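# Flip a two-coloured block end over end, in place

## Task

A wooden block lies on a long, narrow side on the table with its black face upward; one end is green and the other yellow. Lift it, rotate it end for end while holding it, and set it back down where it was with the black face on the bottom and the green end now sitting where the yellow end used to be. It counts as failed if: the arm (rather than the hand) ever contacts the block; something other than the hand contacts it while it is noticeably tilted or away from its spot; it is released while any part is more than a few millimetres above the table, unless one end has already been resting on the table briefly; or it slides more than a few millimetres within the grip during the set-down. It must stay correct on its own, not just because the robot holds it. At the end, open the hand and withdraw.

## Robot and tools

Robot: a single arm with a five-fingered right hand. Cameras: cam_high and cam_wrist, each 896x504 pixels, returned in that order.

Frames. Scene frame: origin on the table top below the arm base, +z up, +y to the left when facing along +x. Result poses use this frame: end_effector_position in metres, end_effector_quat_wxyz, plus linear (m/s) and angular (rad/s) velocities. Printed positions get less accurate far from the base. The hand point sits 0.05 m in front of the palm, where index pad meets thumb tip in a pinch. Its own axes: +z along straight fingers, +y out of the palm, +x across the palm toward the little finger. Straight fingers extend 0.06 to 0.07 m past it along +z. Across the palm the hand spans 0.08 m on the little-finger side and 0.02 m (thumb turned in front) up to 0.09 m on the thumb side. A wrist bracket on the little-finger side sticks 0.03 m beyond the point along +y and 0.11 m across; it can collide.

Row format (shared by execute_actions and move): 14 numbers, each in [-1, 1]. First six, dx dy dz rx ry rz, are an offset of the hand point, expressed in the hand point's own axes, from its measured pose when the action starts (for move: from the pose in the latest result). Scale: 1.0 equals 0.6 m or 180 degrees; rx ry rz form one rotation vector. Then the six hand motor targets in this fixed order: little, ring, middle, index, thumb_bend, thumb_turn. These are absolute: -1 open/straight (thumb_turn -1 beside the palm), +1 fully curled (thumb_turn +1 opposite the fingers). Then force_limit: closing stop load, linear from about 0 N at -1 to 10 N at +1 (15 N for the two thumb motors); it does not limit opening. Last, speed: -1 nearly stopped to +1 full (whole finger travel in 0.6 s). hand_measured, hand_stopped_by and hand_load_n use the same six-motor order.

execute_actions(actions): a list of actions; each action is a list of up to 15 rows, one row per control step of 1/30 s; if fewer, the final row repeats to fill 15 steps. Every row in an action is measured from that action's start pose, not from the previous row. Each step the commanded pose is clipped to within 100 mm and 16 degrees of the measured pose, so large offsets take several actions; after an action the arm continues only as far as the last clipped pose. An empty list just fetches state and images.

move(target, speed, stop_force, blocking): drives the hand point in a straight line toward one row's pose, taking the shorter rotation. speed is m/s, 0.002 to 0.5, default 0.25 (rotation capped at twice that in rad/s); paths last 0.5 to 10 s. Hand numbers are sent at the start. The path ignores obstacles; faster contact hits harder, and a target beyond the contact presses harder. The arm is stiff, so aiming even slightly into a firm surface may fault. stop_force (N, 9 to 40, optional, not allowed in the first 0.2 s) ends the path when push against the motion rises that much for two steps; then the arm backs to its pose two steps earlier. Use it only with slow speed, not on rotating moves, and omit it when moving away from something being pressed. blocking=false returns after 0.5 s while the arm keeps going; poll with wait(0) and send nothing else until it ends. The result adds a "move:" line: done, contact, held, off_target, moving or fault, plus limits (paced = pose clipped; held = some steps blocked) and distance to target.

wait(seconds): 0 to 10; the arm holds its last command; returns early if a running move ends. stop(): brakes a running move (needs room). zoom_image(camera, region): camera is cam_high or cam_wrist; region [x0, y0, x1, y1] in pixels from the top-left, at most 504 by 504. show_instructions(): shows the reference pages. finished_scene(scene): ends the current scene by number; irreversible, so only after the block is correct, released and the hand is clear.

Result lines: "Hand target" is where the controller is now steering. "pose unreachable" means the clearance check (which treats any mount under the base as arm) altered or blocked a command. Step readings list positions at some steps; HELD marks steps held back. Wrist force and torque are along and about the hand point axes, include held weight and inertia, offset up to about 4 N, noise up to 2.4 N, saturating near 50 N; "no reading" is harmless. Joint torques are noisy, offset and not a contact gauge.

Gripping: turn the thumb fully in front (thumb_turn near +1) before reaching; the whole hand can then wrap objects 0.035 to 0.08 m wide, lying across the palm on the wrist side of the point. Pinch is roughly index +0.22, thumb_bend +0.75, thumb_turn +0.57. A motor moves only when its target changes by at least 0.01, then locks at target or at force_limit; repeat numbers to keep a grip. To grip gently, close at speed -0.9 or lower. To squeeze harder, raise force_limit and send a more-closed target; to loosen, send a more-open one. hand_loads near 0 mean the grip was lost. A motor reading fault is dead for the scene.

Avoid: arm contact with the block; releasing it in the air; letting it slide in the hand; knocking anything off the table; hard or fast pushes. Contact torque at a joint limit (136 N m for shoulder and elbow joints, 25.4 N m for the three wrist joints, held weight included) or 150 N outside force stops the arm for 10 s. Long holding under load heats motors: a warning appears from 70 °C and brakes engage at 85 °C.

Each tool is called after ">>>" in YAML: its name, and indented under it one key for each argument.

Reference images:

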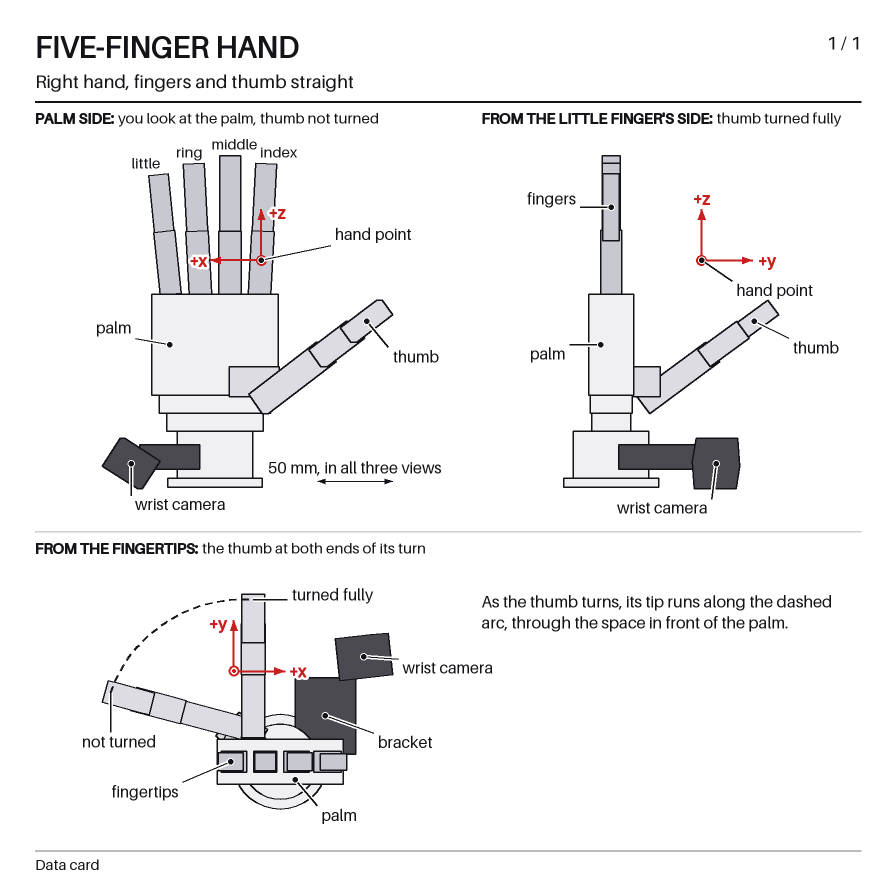

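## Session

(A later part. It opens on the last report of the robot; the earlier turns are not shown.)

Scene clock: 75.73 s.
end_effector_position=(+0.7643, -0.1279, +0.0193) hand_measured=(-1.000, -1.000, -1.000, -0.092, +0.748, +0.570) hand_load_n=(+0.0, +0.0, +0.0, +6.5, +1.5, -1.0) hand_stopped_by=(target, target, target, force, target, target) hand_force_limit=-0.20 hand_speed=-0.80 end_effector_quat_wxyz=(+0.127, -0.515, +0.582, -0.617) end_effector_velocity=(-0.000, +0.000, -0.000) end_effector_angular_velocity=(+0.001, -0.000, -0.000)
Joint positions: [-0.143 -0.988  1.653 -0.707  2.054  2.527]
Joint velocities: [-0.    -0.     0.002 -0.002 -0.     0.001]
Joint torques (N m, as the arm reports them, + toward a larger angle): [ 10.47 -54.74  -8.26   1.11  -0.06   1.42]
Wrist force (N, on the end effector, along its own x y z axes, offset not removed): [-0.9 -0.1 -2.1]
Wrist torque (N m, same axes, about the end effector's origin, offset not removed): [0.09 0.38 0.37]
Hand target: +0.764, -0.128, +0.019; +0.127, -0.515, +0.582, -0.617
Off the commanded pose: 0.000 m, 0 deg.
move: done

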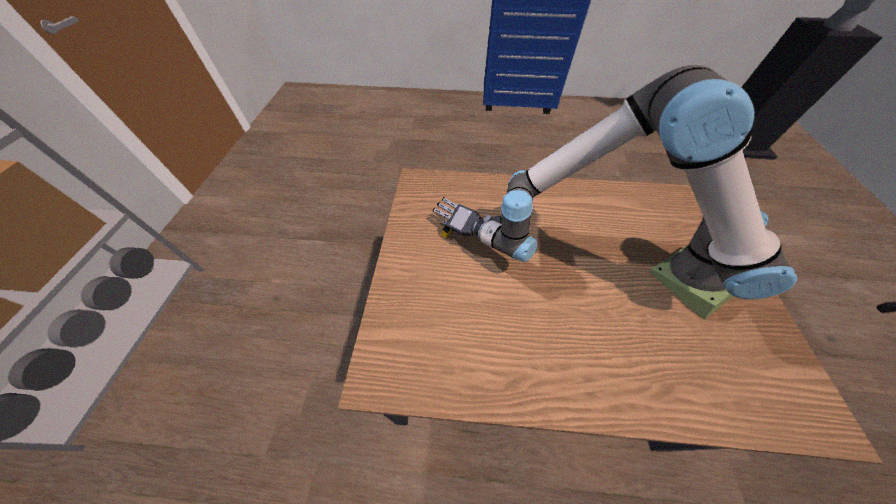

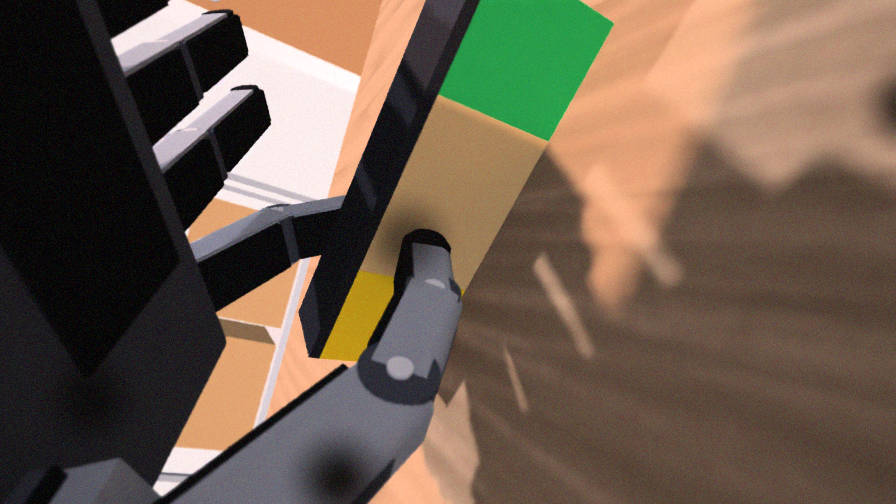

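>>> move:
  target: [0,0,-0.005,0,0,0,-1,-1,-1,-0.7,0.75,0.57,-0.2,0]

>>> move:
  target: [-0.029,-0.017,0,-0.058,-0.033,0,-1,-1,-1,-0.7,0.75,0.57,-0.2,0]
  speed: 0.04

>>> move:
  target: [0,0,0,0,0,0,-1,-1,-1,0.4,0.75,0.57,0,-0.8]

Scene clock: 80.37 s.
end_effector_position=(+0.7620, -0.1262, +0.0199) hand_measured=(-1.000, -1.000, -1.000, -0.700, +0.750, +0.570) hand_load_n=(+0.0, +0.0, +0.0, +0.0, +0.0, +0.0) hand_stopped_by=(target, target, target, target, target, target) hand_force_limit=-0.20 hand_speed=0.00 end_effector_quat_wxyz=(+0.127, -0.515, +0.582, -0.617) end_effector_velocity=(-0.000, +0.000, +0.000) end_effector_angular_velocity=(-0.000, -0.000, +0.000)
Joint positions: [-0.14  -0.992  1.661 -0.71   2.056  2.527]
Joint velocities: [ 0.    -0.001  0.002 -0.001  0.    -0.   ]
Joint torques (N m, as the arm reports them, + toward a larger angle): [ 14.74 -58.96  -0.36  -3.5    1.1   -1.42]
Wrist force (N, on the end effector, along its own x y z axes, offset not removed): [1.4 1.2 0.3]
Wrist torque (N m, same axes, about the end effector's origin, offset not removed): [-0.04 -0.06 0.18]
Hand target: +0.762, -0.126, +0.020; +0.127, -0.515, +0.582, -0.617
Off the commanded pose: 0.000 m, 0 deg.
move: done

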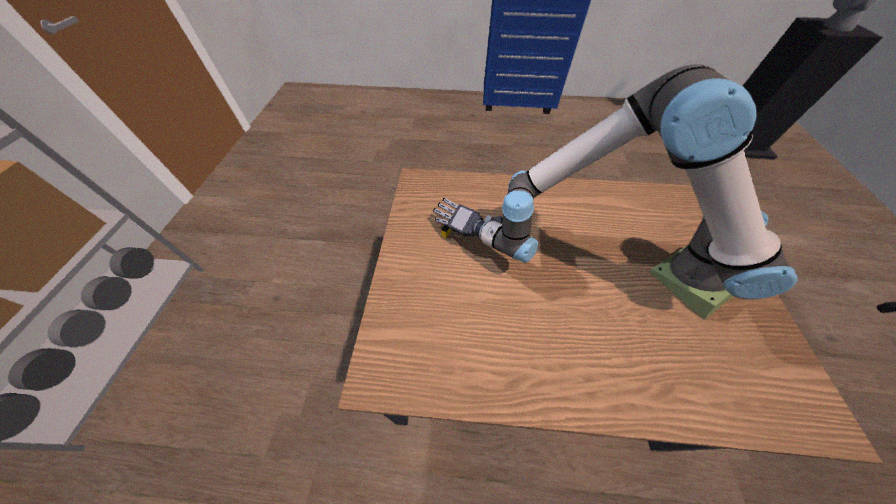

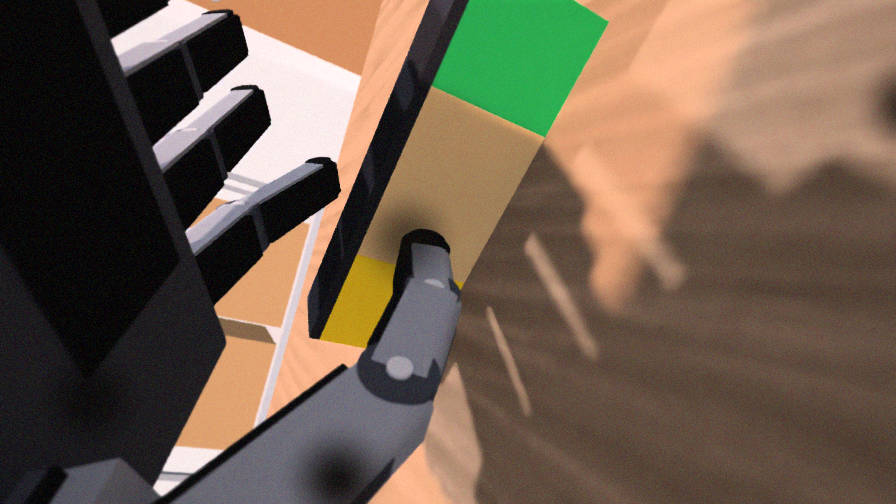

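Scene clock: 83.27 s.
end_effector_position=(+0.7741, -0.1101, +0.0200) hand_measured=(-1.000, -1.000, -1.000, -0.700, +0.750, +0.570) hand_load_n=(+0.0, +0.0, +0.0, +0.0, +0.0, +0.0) hand_stopped_by=(target, target, target, target, target, target) hand_force_limit=-0.20 hand_speed=0.00 end_effector_quat_wxyz=(+0.110, -0.555, +0.628, -0.534) end_effector_velocity=(+0.001, +0.001, +0.000) end_effector_angular_velocity=(+0.006, +0.008, -0.000)
Joint positions: [-0.118 -0.948  1.439 -0.293  2.088  2.643]
Joint velocities: [ 0.001  0.004 -0.013  0.021  0.001  0.006]
Joint torques (N m, as the arm reports them, + toward a larger angle): [ 18.88 -37.79 -30.35   1.65   1.17   1.76]
Wrist force (N, on the end effector, along its own x y z axes, offset not removed): [2.2 0.7 -3.0]
Wrist torque (N m, same axes, about the end effector's origin, offset not removed): [0.24 -0.04 0.38]
Hand target: +0.774, -0.110, +0.020; +0.110, -0.555, +0.628, -0.534
Off the commanded pose: 0.000 m, 0 deg.
move: done

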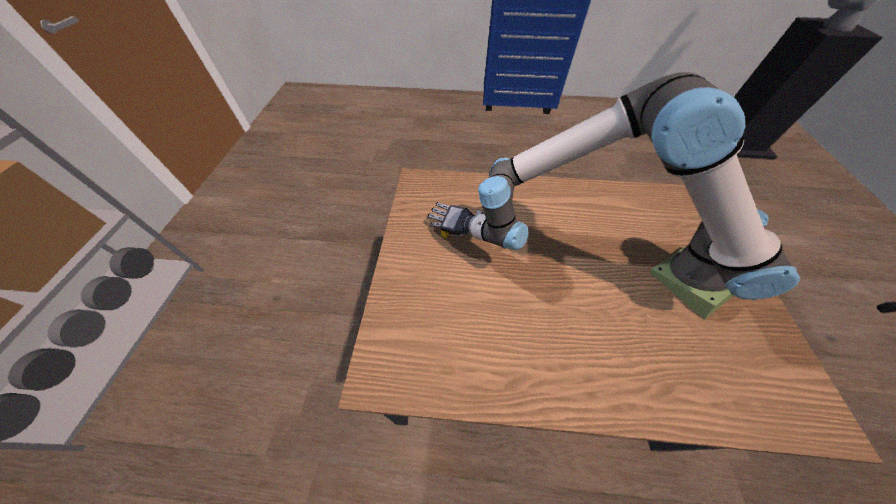

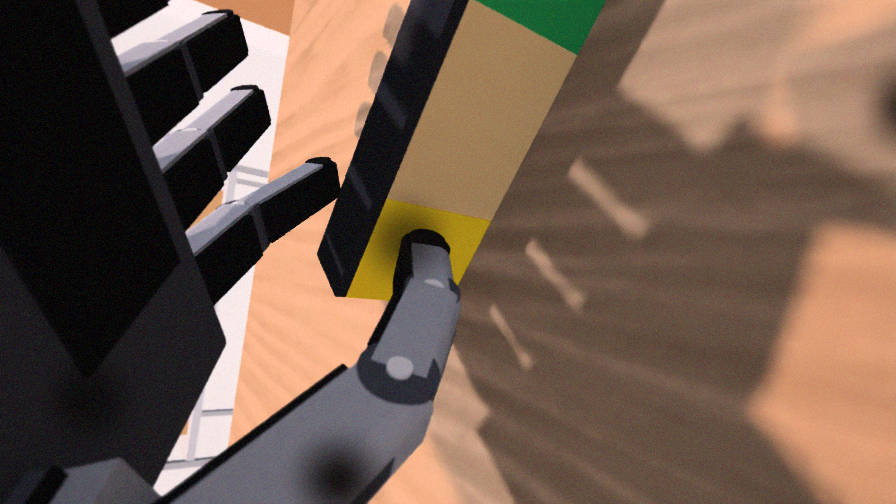

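Scene clock: 85.33 s.
end_effector_position=(+0.7741, -0.1101, +0.0200) hand_measured=(-1.000, -1.000, -1.000, -0.104, +0.750, +0.570) hand_load_n=(+0.0, +0.0, +0.0, +6.0, +1.0, -0.5) hand_stopped_by=(target, target, target, force, target, target) hand_force_limit=0.00 hand_speed=-0.80 end_effector_quat_wxyz=(+0.110, -0.555, +0.628, -0.534) end_effector_velocity=(-0.001, +0.001, -0.000) end_effector_angular_velocity=(+0.000, +0.002, +0.001)
Joint positions: [-0.118 -0.948  1.439 -0.293  2.088  2.643]
Joint velocities: [ 0.001 -0.     0.001  0.002 -0.    -0.   ]
Joint torques (N m, as the arm reports them, + toward a larger angle): [  4.09 -58.82  -2.03  -1.84  -1.79  -1.73]
Wrist force (N, on the end effector, along its own x y z axes, offset not removed): [2.1 -2.3 -2.4]
Wrist torque (N m, same axes, about the end effector's origin, offset not removed): [-0.13 -0.19 0.25]
Hand target: +0.774, -0.110, +0.020; +0.110, -0.555, +0.628, -0.534
Off the commanded pose: 0.000 m, 0 deg.
move: done

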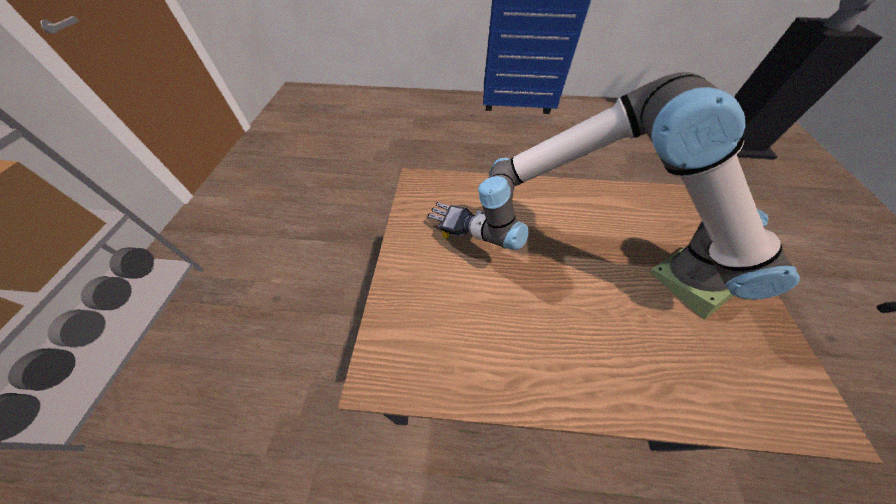

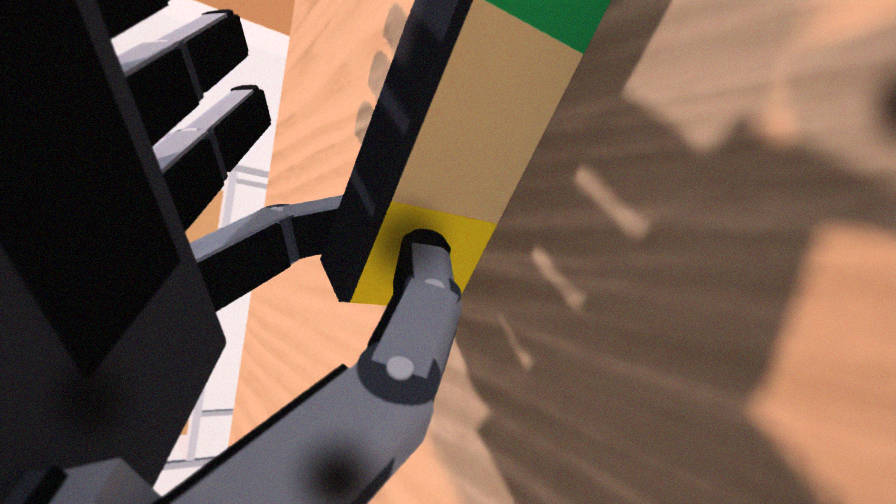

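>>> move:
  target: [0,0,0,0,0,0,-1,-1,-1,0.5,0.75,0.57,1,-0.9]

>>> move:
  target: [0.0046,-0.0079,-0.0041,0,0,0,-1,-1,-1,0.5,0.75,0.57,1,-0.9]
  speed: 0.01

Scene clock: 88.37 s.
end_effector_position=(+0.7741, -0.1101, +0.0200) hand_measured=(-1.000, -1.000, -1.000, -0.094, +0.750, +0.570) hand_load_n=(+0.0, +0.0, +0.0, +9.5, +1.5, -1.0) hand_stopped_by=(target, target, target, force, target, target) hand_force_limit=1.00 hand_speed=-0.90 end_effector_quat_wxyz=(+0.110, -0.555, +0.628, -0.534) end_effector_velocity=(-0.000, -0.000, -0.000) end_effector_angular_velocity=(-0.001, +0.000, -0.000)
Joint positions: [-0.118 -0.948  1.439 -0.293  2.088  2.643]
Joint velocities: [-0.001 -0.     0.001 -0.001  0.    -0.001]
Joint torques (N m, as the arm reports them, + toward a larger angle): [  7.39 -50.85  -2.13   1.4   -1.04  -1.78]
Wrist force (N, on the end effector, along its own x y z axes, offset not removed): [-1.7 -0.9 -1.9]
Wrist torque (N m, same axes, about the end effector's origin, offset not removed): [0.36 0.45 0.31]
Hand target: +0.774, -0.110, +0.020; +0.110, -0.555, +0.628, -0.534
Off the commanded pose: 0.000 m, 0 deg.
move: done

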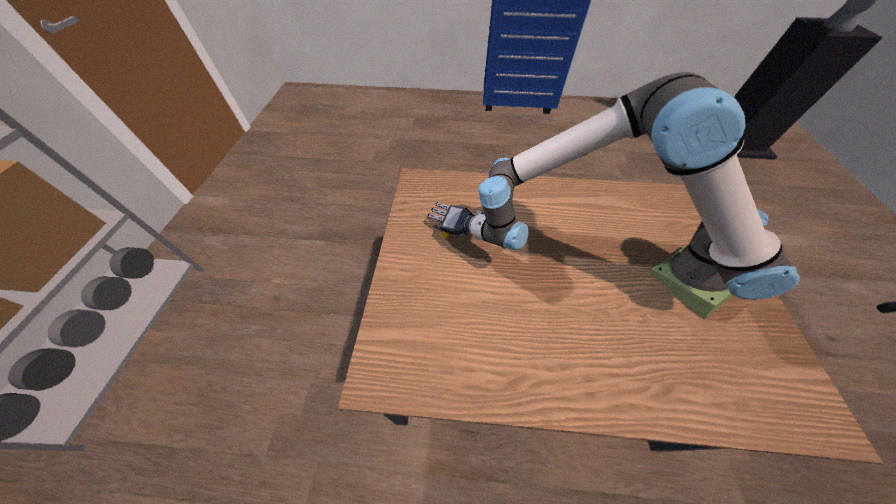

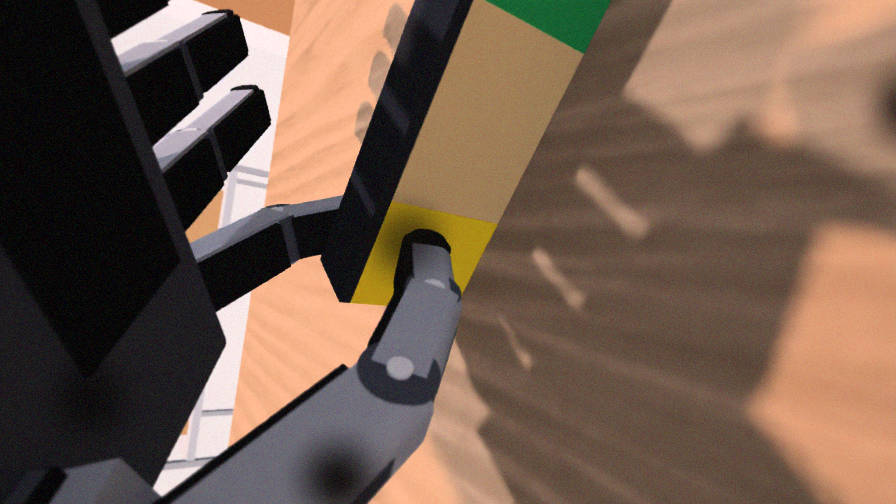

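Scene clock: 89.20 s.
end_effector_position=(+0.7741, -0.1101, +0.0259) hand_measured=(-1.000, -1.000, -1.000, -0.094, +0.750, +0.570) hand_load_n=(+0.0, +0.0, +0.0, +7.0, +1.5, -1.0) hand_stopped_by=(target, target, target, force, target, target) hand_force_limit=1.00 hand_speed=-0.90 end_effector_quat_wxyz=(+0.110, -0.555, +0.628, -0.534) end_effector_velocity=(-0.000, +0.000, +0.002) end_effector_angular_velocity=(-0.000, +0.001, +0.001)
Joint positions: [-0.116 -0.955  1.436 -0.282  2.09   2.643]
Joint velocities: [ 0.001 -0.002 -0.001  0.005  0.    -0.001]
Joint torques (N m, as the arm reports them, + toward a larger angle): [ 15.7  -59.63 -28.47   1.61   1.51   1.57]
Wrist force (N, on the end effector, along its own x y z axes, offset not removed): [-0.4 -3.2 -2.1]
Wrist torque (N m, same axes, about the end effector's origin, offset not removed): [-0.59 0.12 0.11]
Hand target: +0.774, -0.110, +0.026; +0.110, -0.555, +0.628, -0.534
Off the commanded pose: 0.000 m, 0 deg.
move: done

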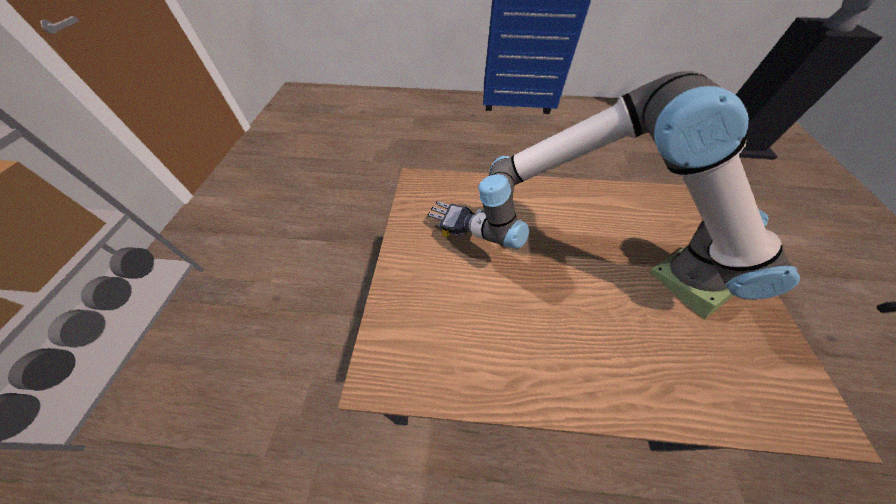

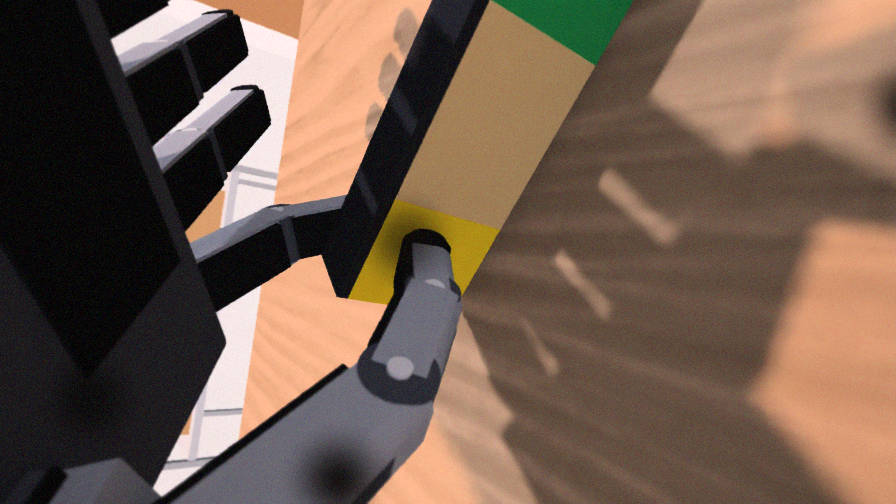

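>>> move:
  target: [-0.0046,0.0079,0.0041,0,0,0,-1,-1,-1,0.5,0.75,0.57,1,-0.9]
  speed: 0.01

>>> move:
  target: [0,0,-0.003,0,0,0,-1,-1,-1,-0.7,0.75,0.57,0,0]

>>> move:
  target: [0.013,0.0075,0,0,0,0.111,-1,-1,-1,-0.7,0.75,0.57,0,0]
  speed: 0.06

>>> move:
  target: [0,0,0,0,0,0,-1,-1,-1,0.5,0.75,0.57,0.8,-0.8]

>>> move:
  target: [0,0,0,0,0,0,-1,-1,0.5,0.5,0.75,0.57,-0.4,-0.8]

Scene clock: 100.20 s.
end_effector_position=(+0.7741, -0.1101, +0.0201) hand_measured=(-1.000, -1.000, -1.000, -0.094, +0.750, +0.570) hand_load_n=(+0.0, +0.0, +0.0, +6.0, +1.0, -0.5) hand_stopped_by=(target, target, target, force, target, target) hand_force_limit=1.00 hand_speed=-0.90 end_effector_quat_wxyz=(+0.110, -0.555, +0.628, -0.535) end_effector_velocity=(-0.001, +0.000, -0.002) end_effector_angular_velocity=(-0.000, +0.003, +0.001)
Joint positions: [-0.118 -0.948  1.439 -0.293  2.088  2.643]
Joint velocities: [-0.     0.003  0.002 -0.002 -0.001 -0.001]
Joint torques (N m, as the arm reports them, + toward a larger angle): [  3.4  -36.66   1.57  -2.09  -1.73  -1.53]
Wrist force (N, on the end effector, along its own x y z axes, offset not removed): [4.8 -7.4 -7.6]
Wrist torque (N m, same axes, about the end effector's origin, offset not removed): [0.09 0.16 0.41]
Hand target: +0.774, -0.110, +0.020; +0.110, -0.555, +0.628, -0.534
Off the commanded pose: 0.000 m, 0 deg.
move: done

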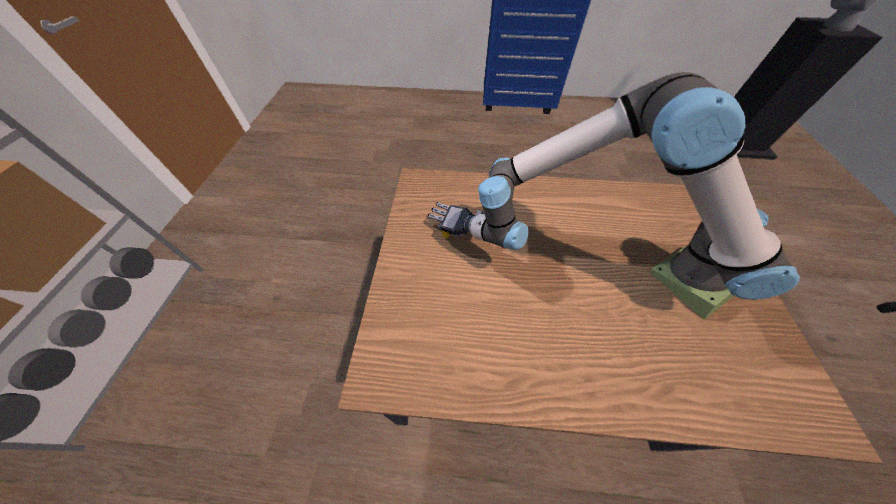

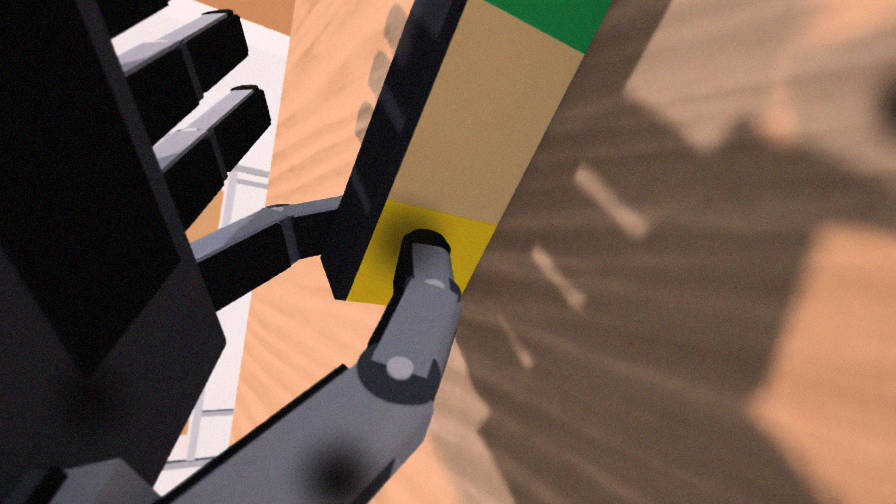

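Scene clock: 100.90 s.
end_effector_position=(+0.7728, -0.1092, +0.0208) hand_measured=(-1.000, -1.000, -1.000, -0.700, +0.750, +0.570) hand_load_n=(+0.0, +0.0, +0.0, +0.0, +0.0, +0.0) hand_stopped_by=(target, target, target, target, target, target) hand_force_limit=0.00 hand_speed=0.00 end_effector_quat_wxyz=(+0.110, -0.555, +0.628, -0.535) end_effector_velocity=(-0.000, -0.000, +0.000) end_effector_angular_velocity=(+0.001, -0.001, -0.001)
Joint positions: [-0.116 -0.951  1.443 -0.295  2.089  2.643]
Joint velocities: [-0.    -0.001  0.001 -0.    -0.     0.001]
Joint torques (N m, as the arm reports them, + toward a larger angle): [ 16.68 -60.    -2.51  -2.6    1.5    1.73]
Wrist force (N, on the end effector, along its own x y z axes, offset not removed): [1.3 -0.1 -2.0]
Wrist torque (N m, same axes, about the end effector's origin, offset not removed): [-0.05 -0.04 -0.14]
Hand target: +0.773, -0.109, +0.021; +0.110, -0.555, +0.628, -0.535
Off the commanded pose: 0.000 m, 0 deg.
move: done

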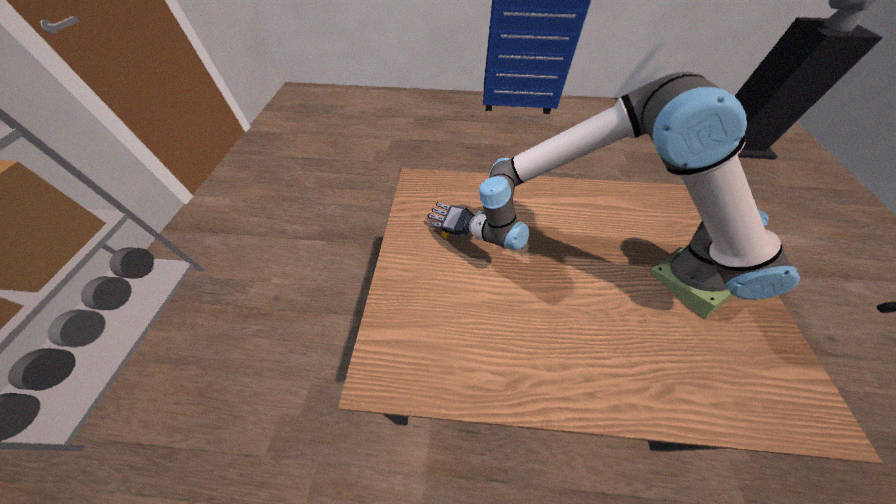

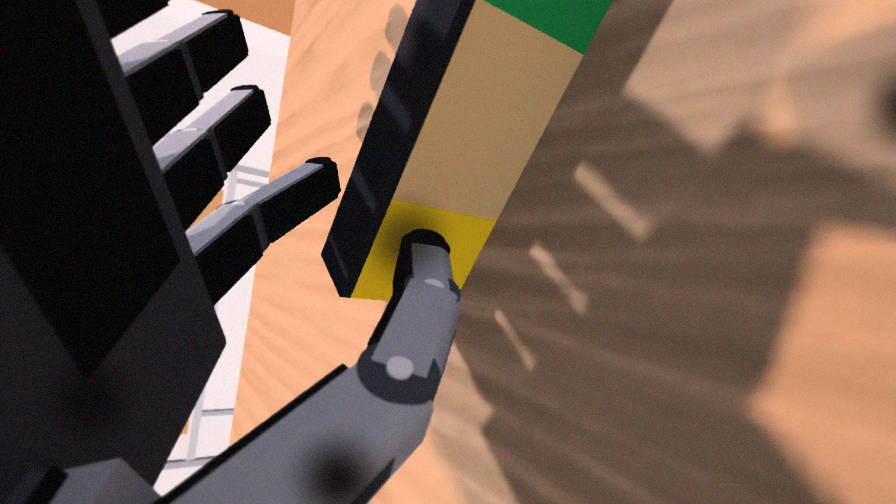

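Scene clock: 104.10 s.
end_effector_position=(+0.7675, -0.1164, +0.0208) hand_measured=(-1.000, -1.000, -1.000, -0.700, +0.750, +0.570) hand_load_n=(+0.0, +0.0, +0.0, +0.0, +0.0, +0.0) hand_stopped_by=(target, target, target, target, target, target) hand_force_limit=0.00 hand_speed=0.00 end_effector_quat_wxyz=(+0.201, -0.438, +0.714, -0.507) end_effector_velocity=(-0.000, +0.000, -0.000) end_effector_angular_velocity=(+0.008, -0.004, -0.003)
Joint positions: [-0.166 -0.997  1.523 -0.333  2.04   2.98 ]
Joint velocities: [-0.001 -0.001  0.002 -0.    -0.002  0.009]
Joint torques (N m, as the arm reports them, + toward a larger angle): [  6.54 -60.43  -3.29  -2.57  -2.04   2.07]
Wrist force (N, on the end effector, along its own x y z axes, offset not removed): [1.5 0.3 -3.1]
Wrist torque (N m, same axes, about the end effector's origin, offset not removed): [0.28 -0.01 0.36]
Hand target: +0.767, -0.116, +0.021; +0.201, -0.438, +0.714, -0.507
Off the commanded pose: 0.000 m, 0 deg.
move: done

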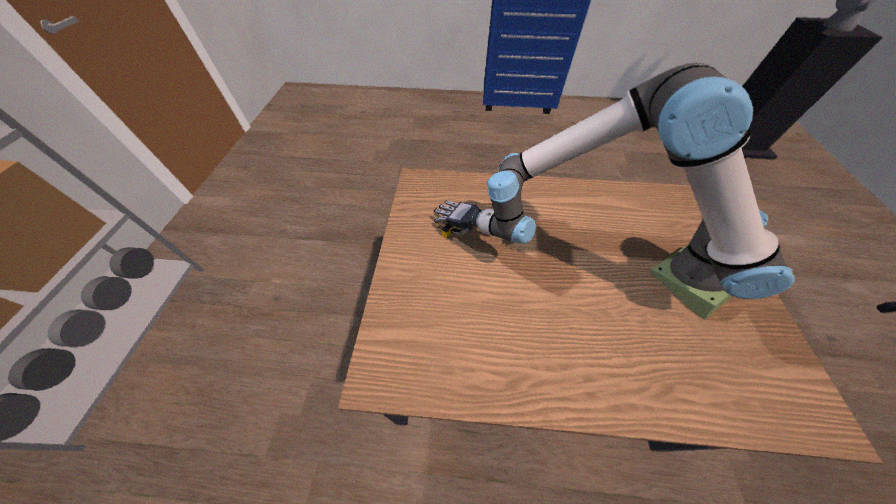

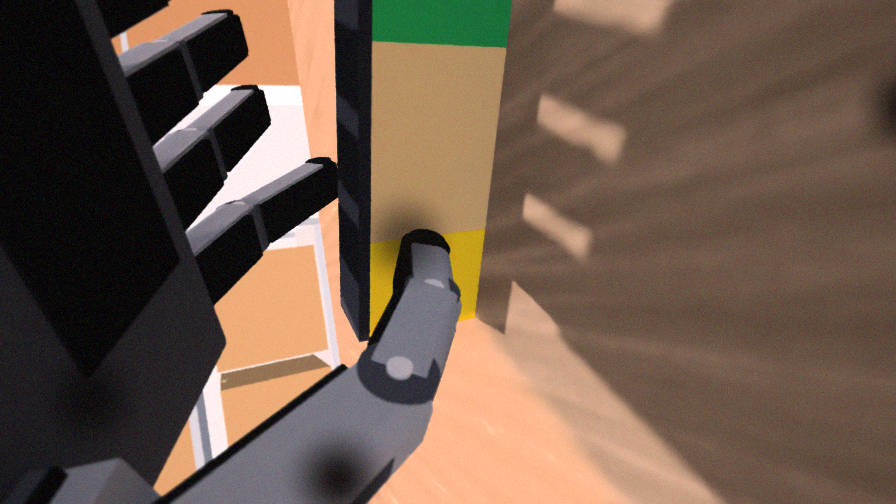

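Scene clock: 106.20 s.
end_effector_position=(+0.7675, -0.1164, +0.0208) hand_measured=(-1.000, -1.000, -1.000, -0.090, +0.748, +0.570) hand_load_n=(+0.0, +0.0, +0.0, +10.0, +1.5, +0.5) hand_stopped_by=(target, target, target, force, target, target) hand_force_limit=0.80 hand_speed=-0.80 end_effector_quat_wxyz=(+0.201, -0.438, +0.714, -0.507) end_effector_velocity=(-0.000, +0.000, -0.000) end_effector_angular_velocity=(+0.001, -0.000, -0.000)
Joint positions: [-0.166 -0.997  1.523 -0.333  2.04   2.98 ]
Joint velocities: [-0.    -0.     0.    -0.    -0.     0.001]
Joint torques (N m, as the arm reports them, + toward a larger angle): [ 15.14 -37.97 -28.15   1.95   1.67  -1.55]
Wrist force (N, on the end effector, along its own x y z axes, offset not removed): [2.2 -2.7 -0.8]
Wrist torque (N m, same axes, about the end effector's origin, offset not removed): [-0.12 -0.26 0.39]
Hand target: +0.767, -0.116, +0.021; +0.201, -0.438, +0.714, -0.507
Off the commanded pose: 0.000 m, 0 deg.
move: done

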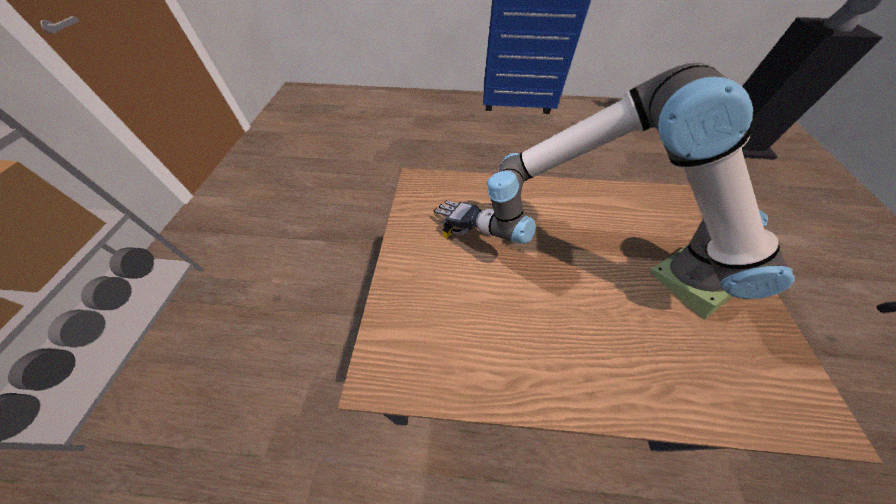

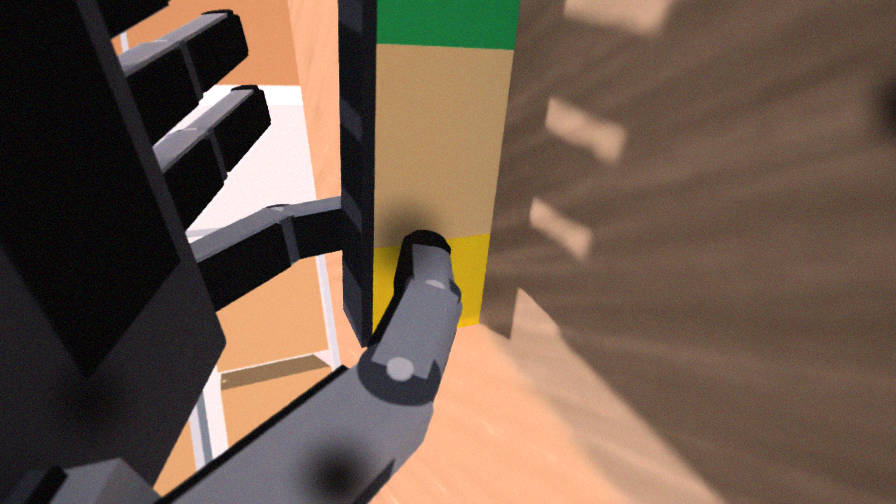

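Scene clock: 109.20 s.
end_effector_position=(+0.7675, -0.1164, +0.0208) hand_measured=(-1.000, -1.000, -0.090, -0.090, +0.748, +0.570) hand_load_n=(+0.0, +0.0, +2.5, +5.0, +2.5, +2.0) hand_stopped_by=(target, target, force, force, target, target) hand_force_limit=-0.40 hand_speed=-0.80 end_effector_quat_wxyz=(+0.201, -0.438, +0.714, -0.507) end_effector_velocity=(-0.001, +0.001, -0.001) end_effector_angular_velocity=(+0.001, +0.002, +0.000)
Joint positions: [-0.166 -0.997  1.523 -0.333  2.04   2.98 ]
Joint velocities: [ 0.    -0.     0.001  0.002 -0.     0.001]
Joint torques (N m, as the arm reports them, + toward a larger angle): [ 15.05 -37.4  -25.82   1.65   1.41  -1.63]
Wrist force (N, on the end effector, along its own x y z axes, offset not removed): [2.0 3.3 -5.0]
Wrist torque (N m, same axes, about the end effector's origin, offset not removed): [0.75 0.16 0.47]
Hand target: +0.767, -0.116, +0.021; +0.201, -0.438, +0.714, -0.507
Off the commanded pose: 0.000 m, 0 deg.
move: done

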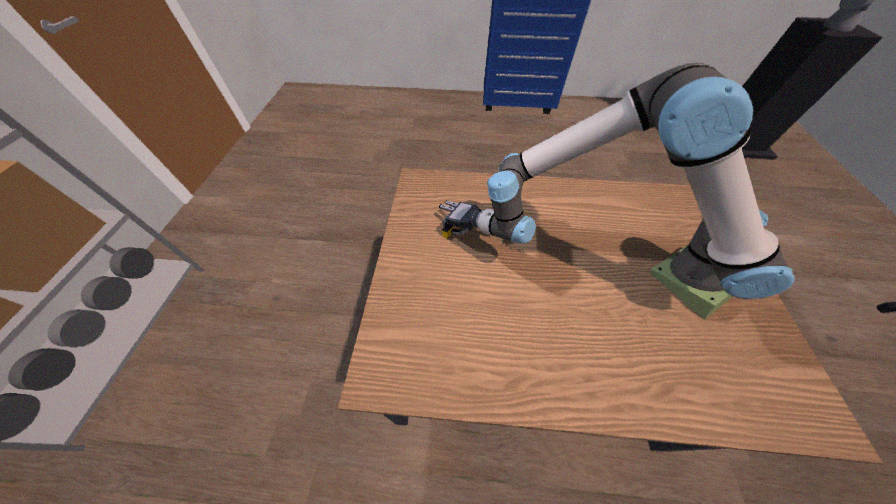

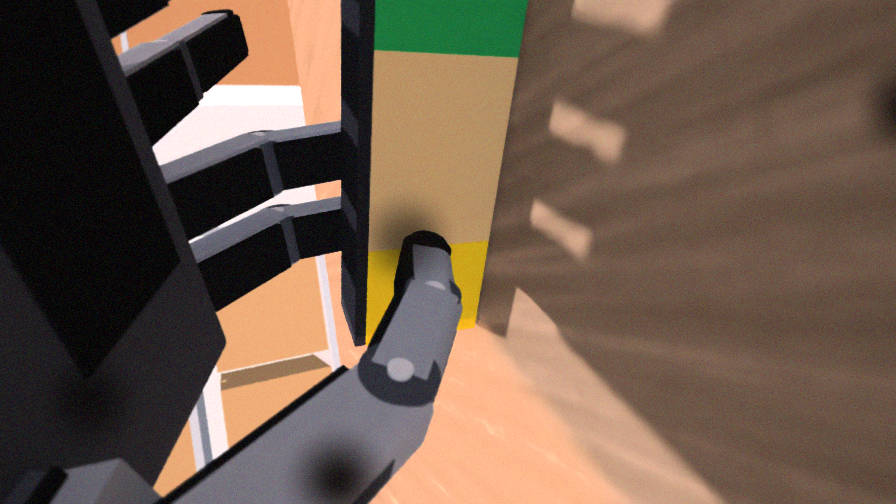

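>>> move:
  target: [0,0,0,0,0,0,-1,-1,0.5,0.55,0.75,0.57,0.6,-0.95]

>>> move:
  target: [0.0016,-0.009,-0.0041,0,0,0,-1,-1,0.5,0.55,0.75,0.57,0.6,-0.95]
  speed: 0.01

Scene clock: 113.20 s.
end_effector_position=(+0.7675, -0.1164, +0.0208) hand_measured=(-1.000, -1.000, -0.090, -0.080, +0.748, +0.570) hand_load_n=(+0.0, +0.0, +2.0, +8.5, +3.0, +1.5) hand_stopped_by=(target, target, force, force, target, target) hand_force_limit=0.60 hand_speed=-0.95 end_effector_quat_wxyz=(+0.201, -0.438, +0.714, -0.507) end_effector_velocity=(-0.000, -0.000, -0.000) end_effector_angular_velocity=(-0.000, -0.001, -0.000)
Joint positions: [-0.166 -0.997  1.523 -0.333  2.04   2.98 ]
Joint velocities: [ 0.    -0.     0.001 -0.002  0.    -0.   ]
Joint torques (N m, as the arm reports them, + toward a larger angle): [ 15.45 -41.51 -26.88   0.08   1.02  -1.62]
Wrist force (N, on the end effector, along its own x y z axes, offset not removed): [-1.8 -2.3 -4.1]
Wrist torque (N m, same axes, about the end effector's origin, offset not removed): [-0.08 0.49 0.11]
Hand target: +0.767, -0.116, +0.021; +0.201, -0.438, +0.714, -0.507
Off the commanded pose: 0.000 m, 0 deg.
move: done

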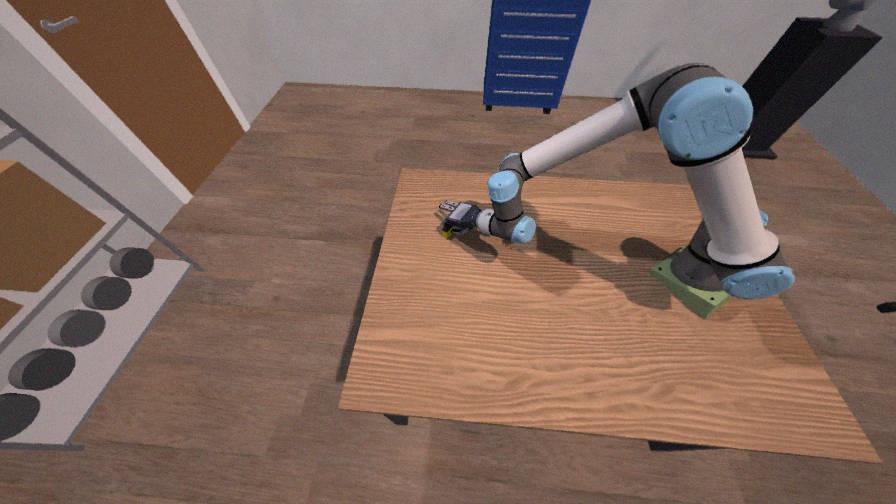

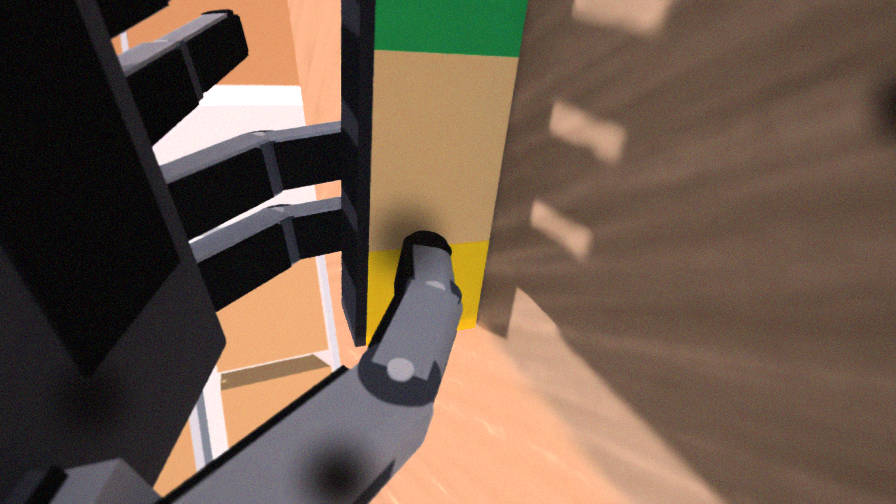

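Scene clock: 114.03 s.
end_effector_position=(+0.7675, -0.1164, +0.0267) hand_measured=(-1.000, -1.000, -0.090, -0.080, +0.748, +0.570) hand_load_n=(+0.0, +0.0, +2.0, +8.0, +3.0, +1.5) hand_stopped_by=(target, target, force, force, target, target) hand_force_limit=0.60 hand_speed=-0.95 end_effector_quat_wxyz=(+0.201, -0.438, +0.714, -0.507) end_effector_velocity=(-0.000, +0.000, +0.001) end_effector_angular_velocity=(+0.001, -0.001, -0.001)
Joint positions: [-0.165 -1.006  1.521 -0.322  2.042  2.981]
Joint velocities: [ 0.    -0.003  0.001  0.002  0.001  0.002]
Joint torques (N m, as the arm reports them, + toward a larger angle): [ 15.7  -58.78 -29.99   1.72   1.61   1.59]
Wrist force (N, on the end effector, along its own x y z axes, offset not removed): [-0.3 1.0 -3.3]
Wrist torque (N m, same axes, about the end effector's origin, offset not removed): [0.15 0.18 0.34]
Hand target: +0.767, -0.116, +0.027; +0.201, -0.438, +0.714, -0.507
Off the commanded pose: 0.000 m, 0 deg.
move: done

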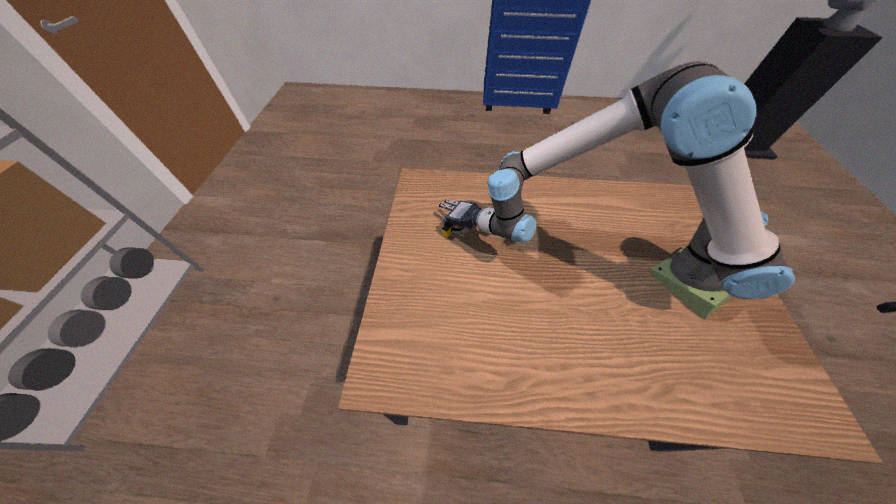

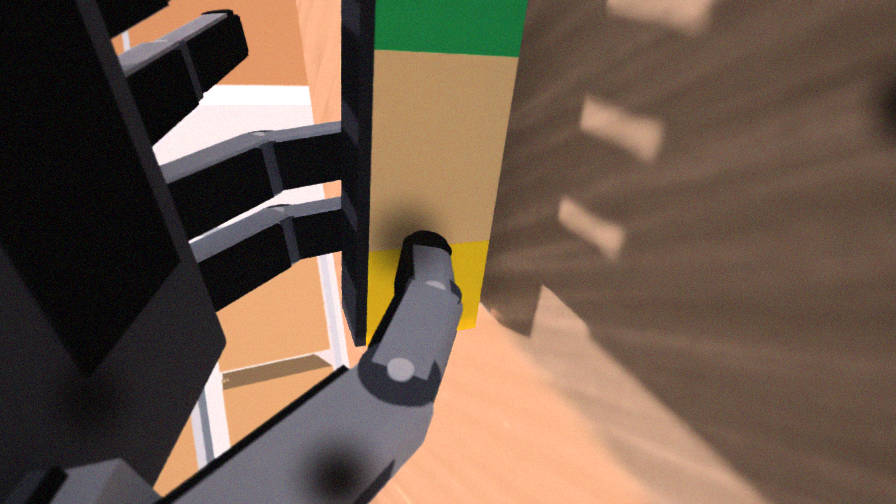

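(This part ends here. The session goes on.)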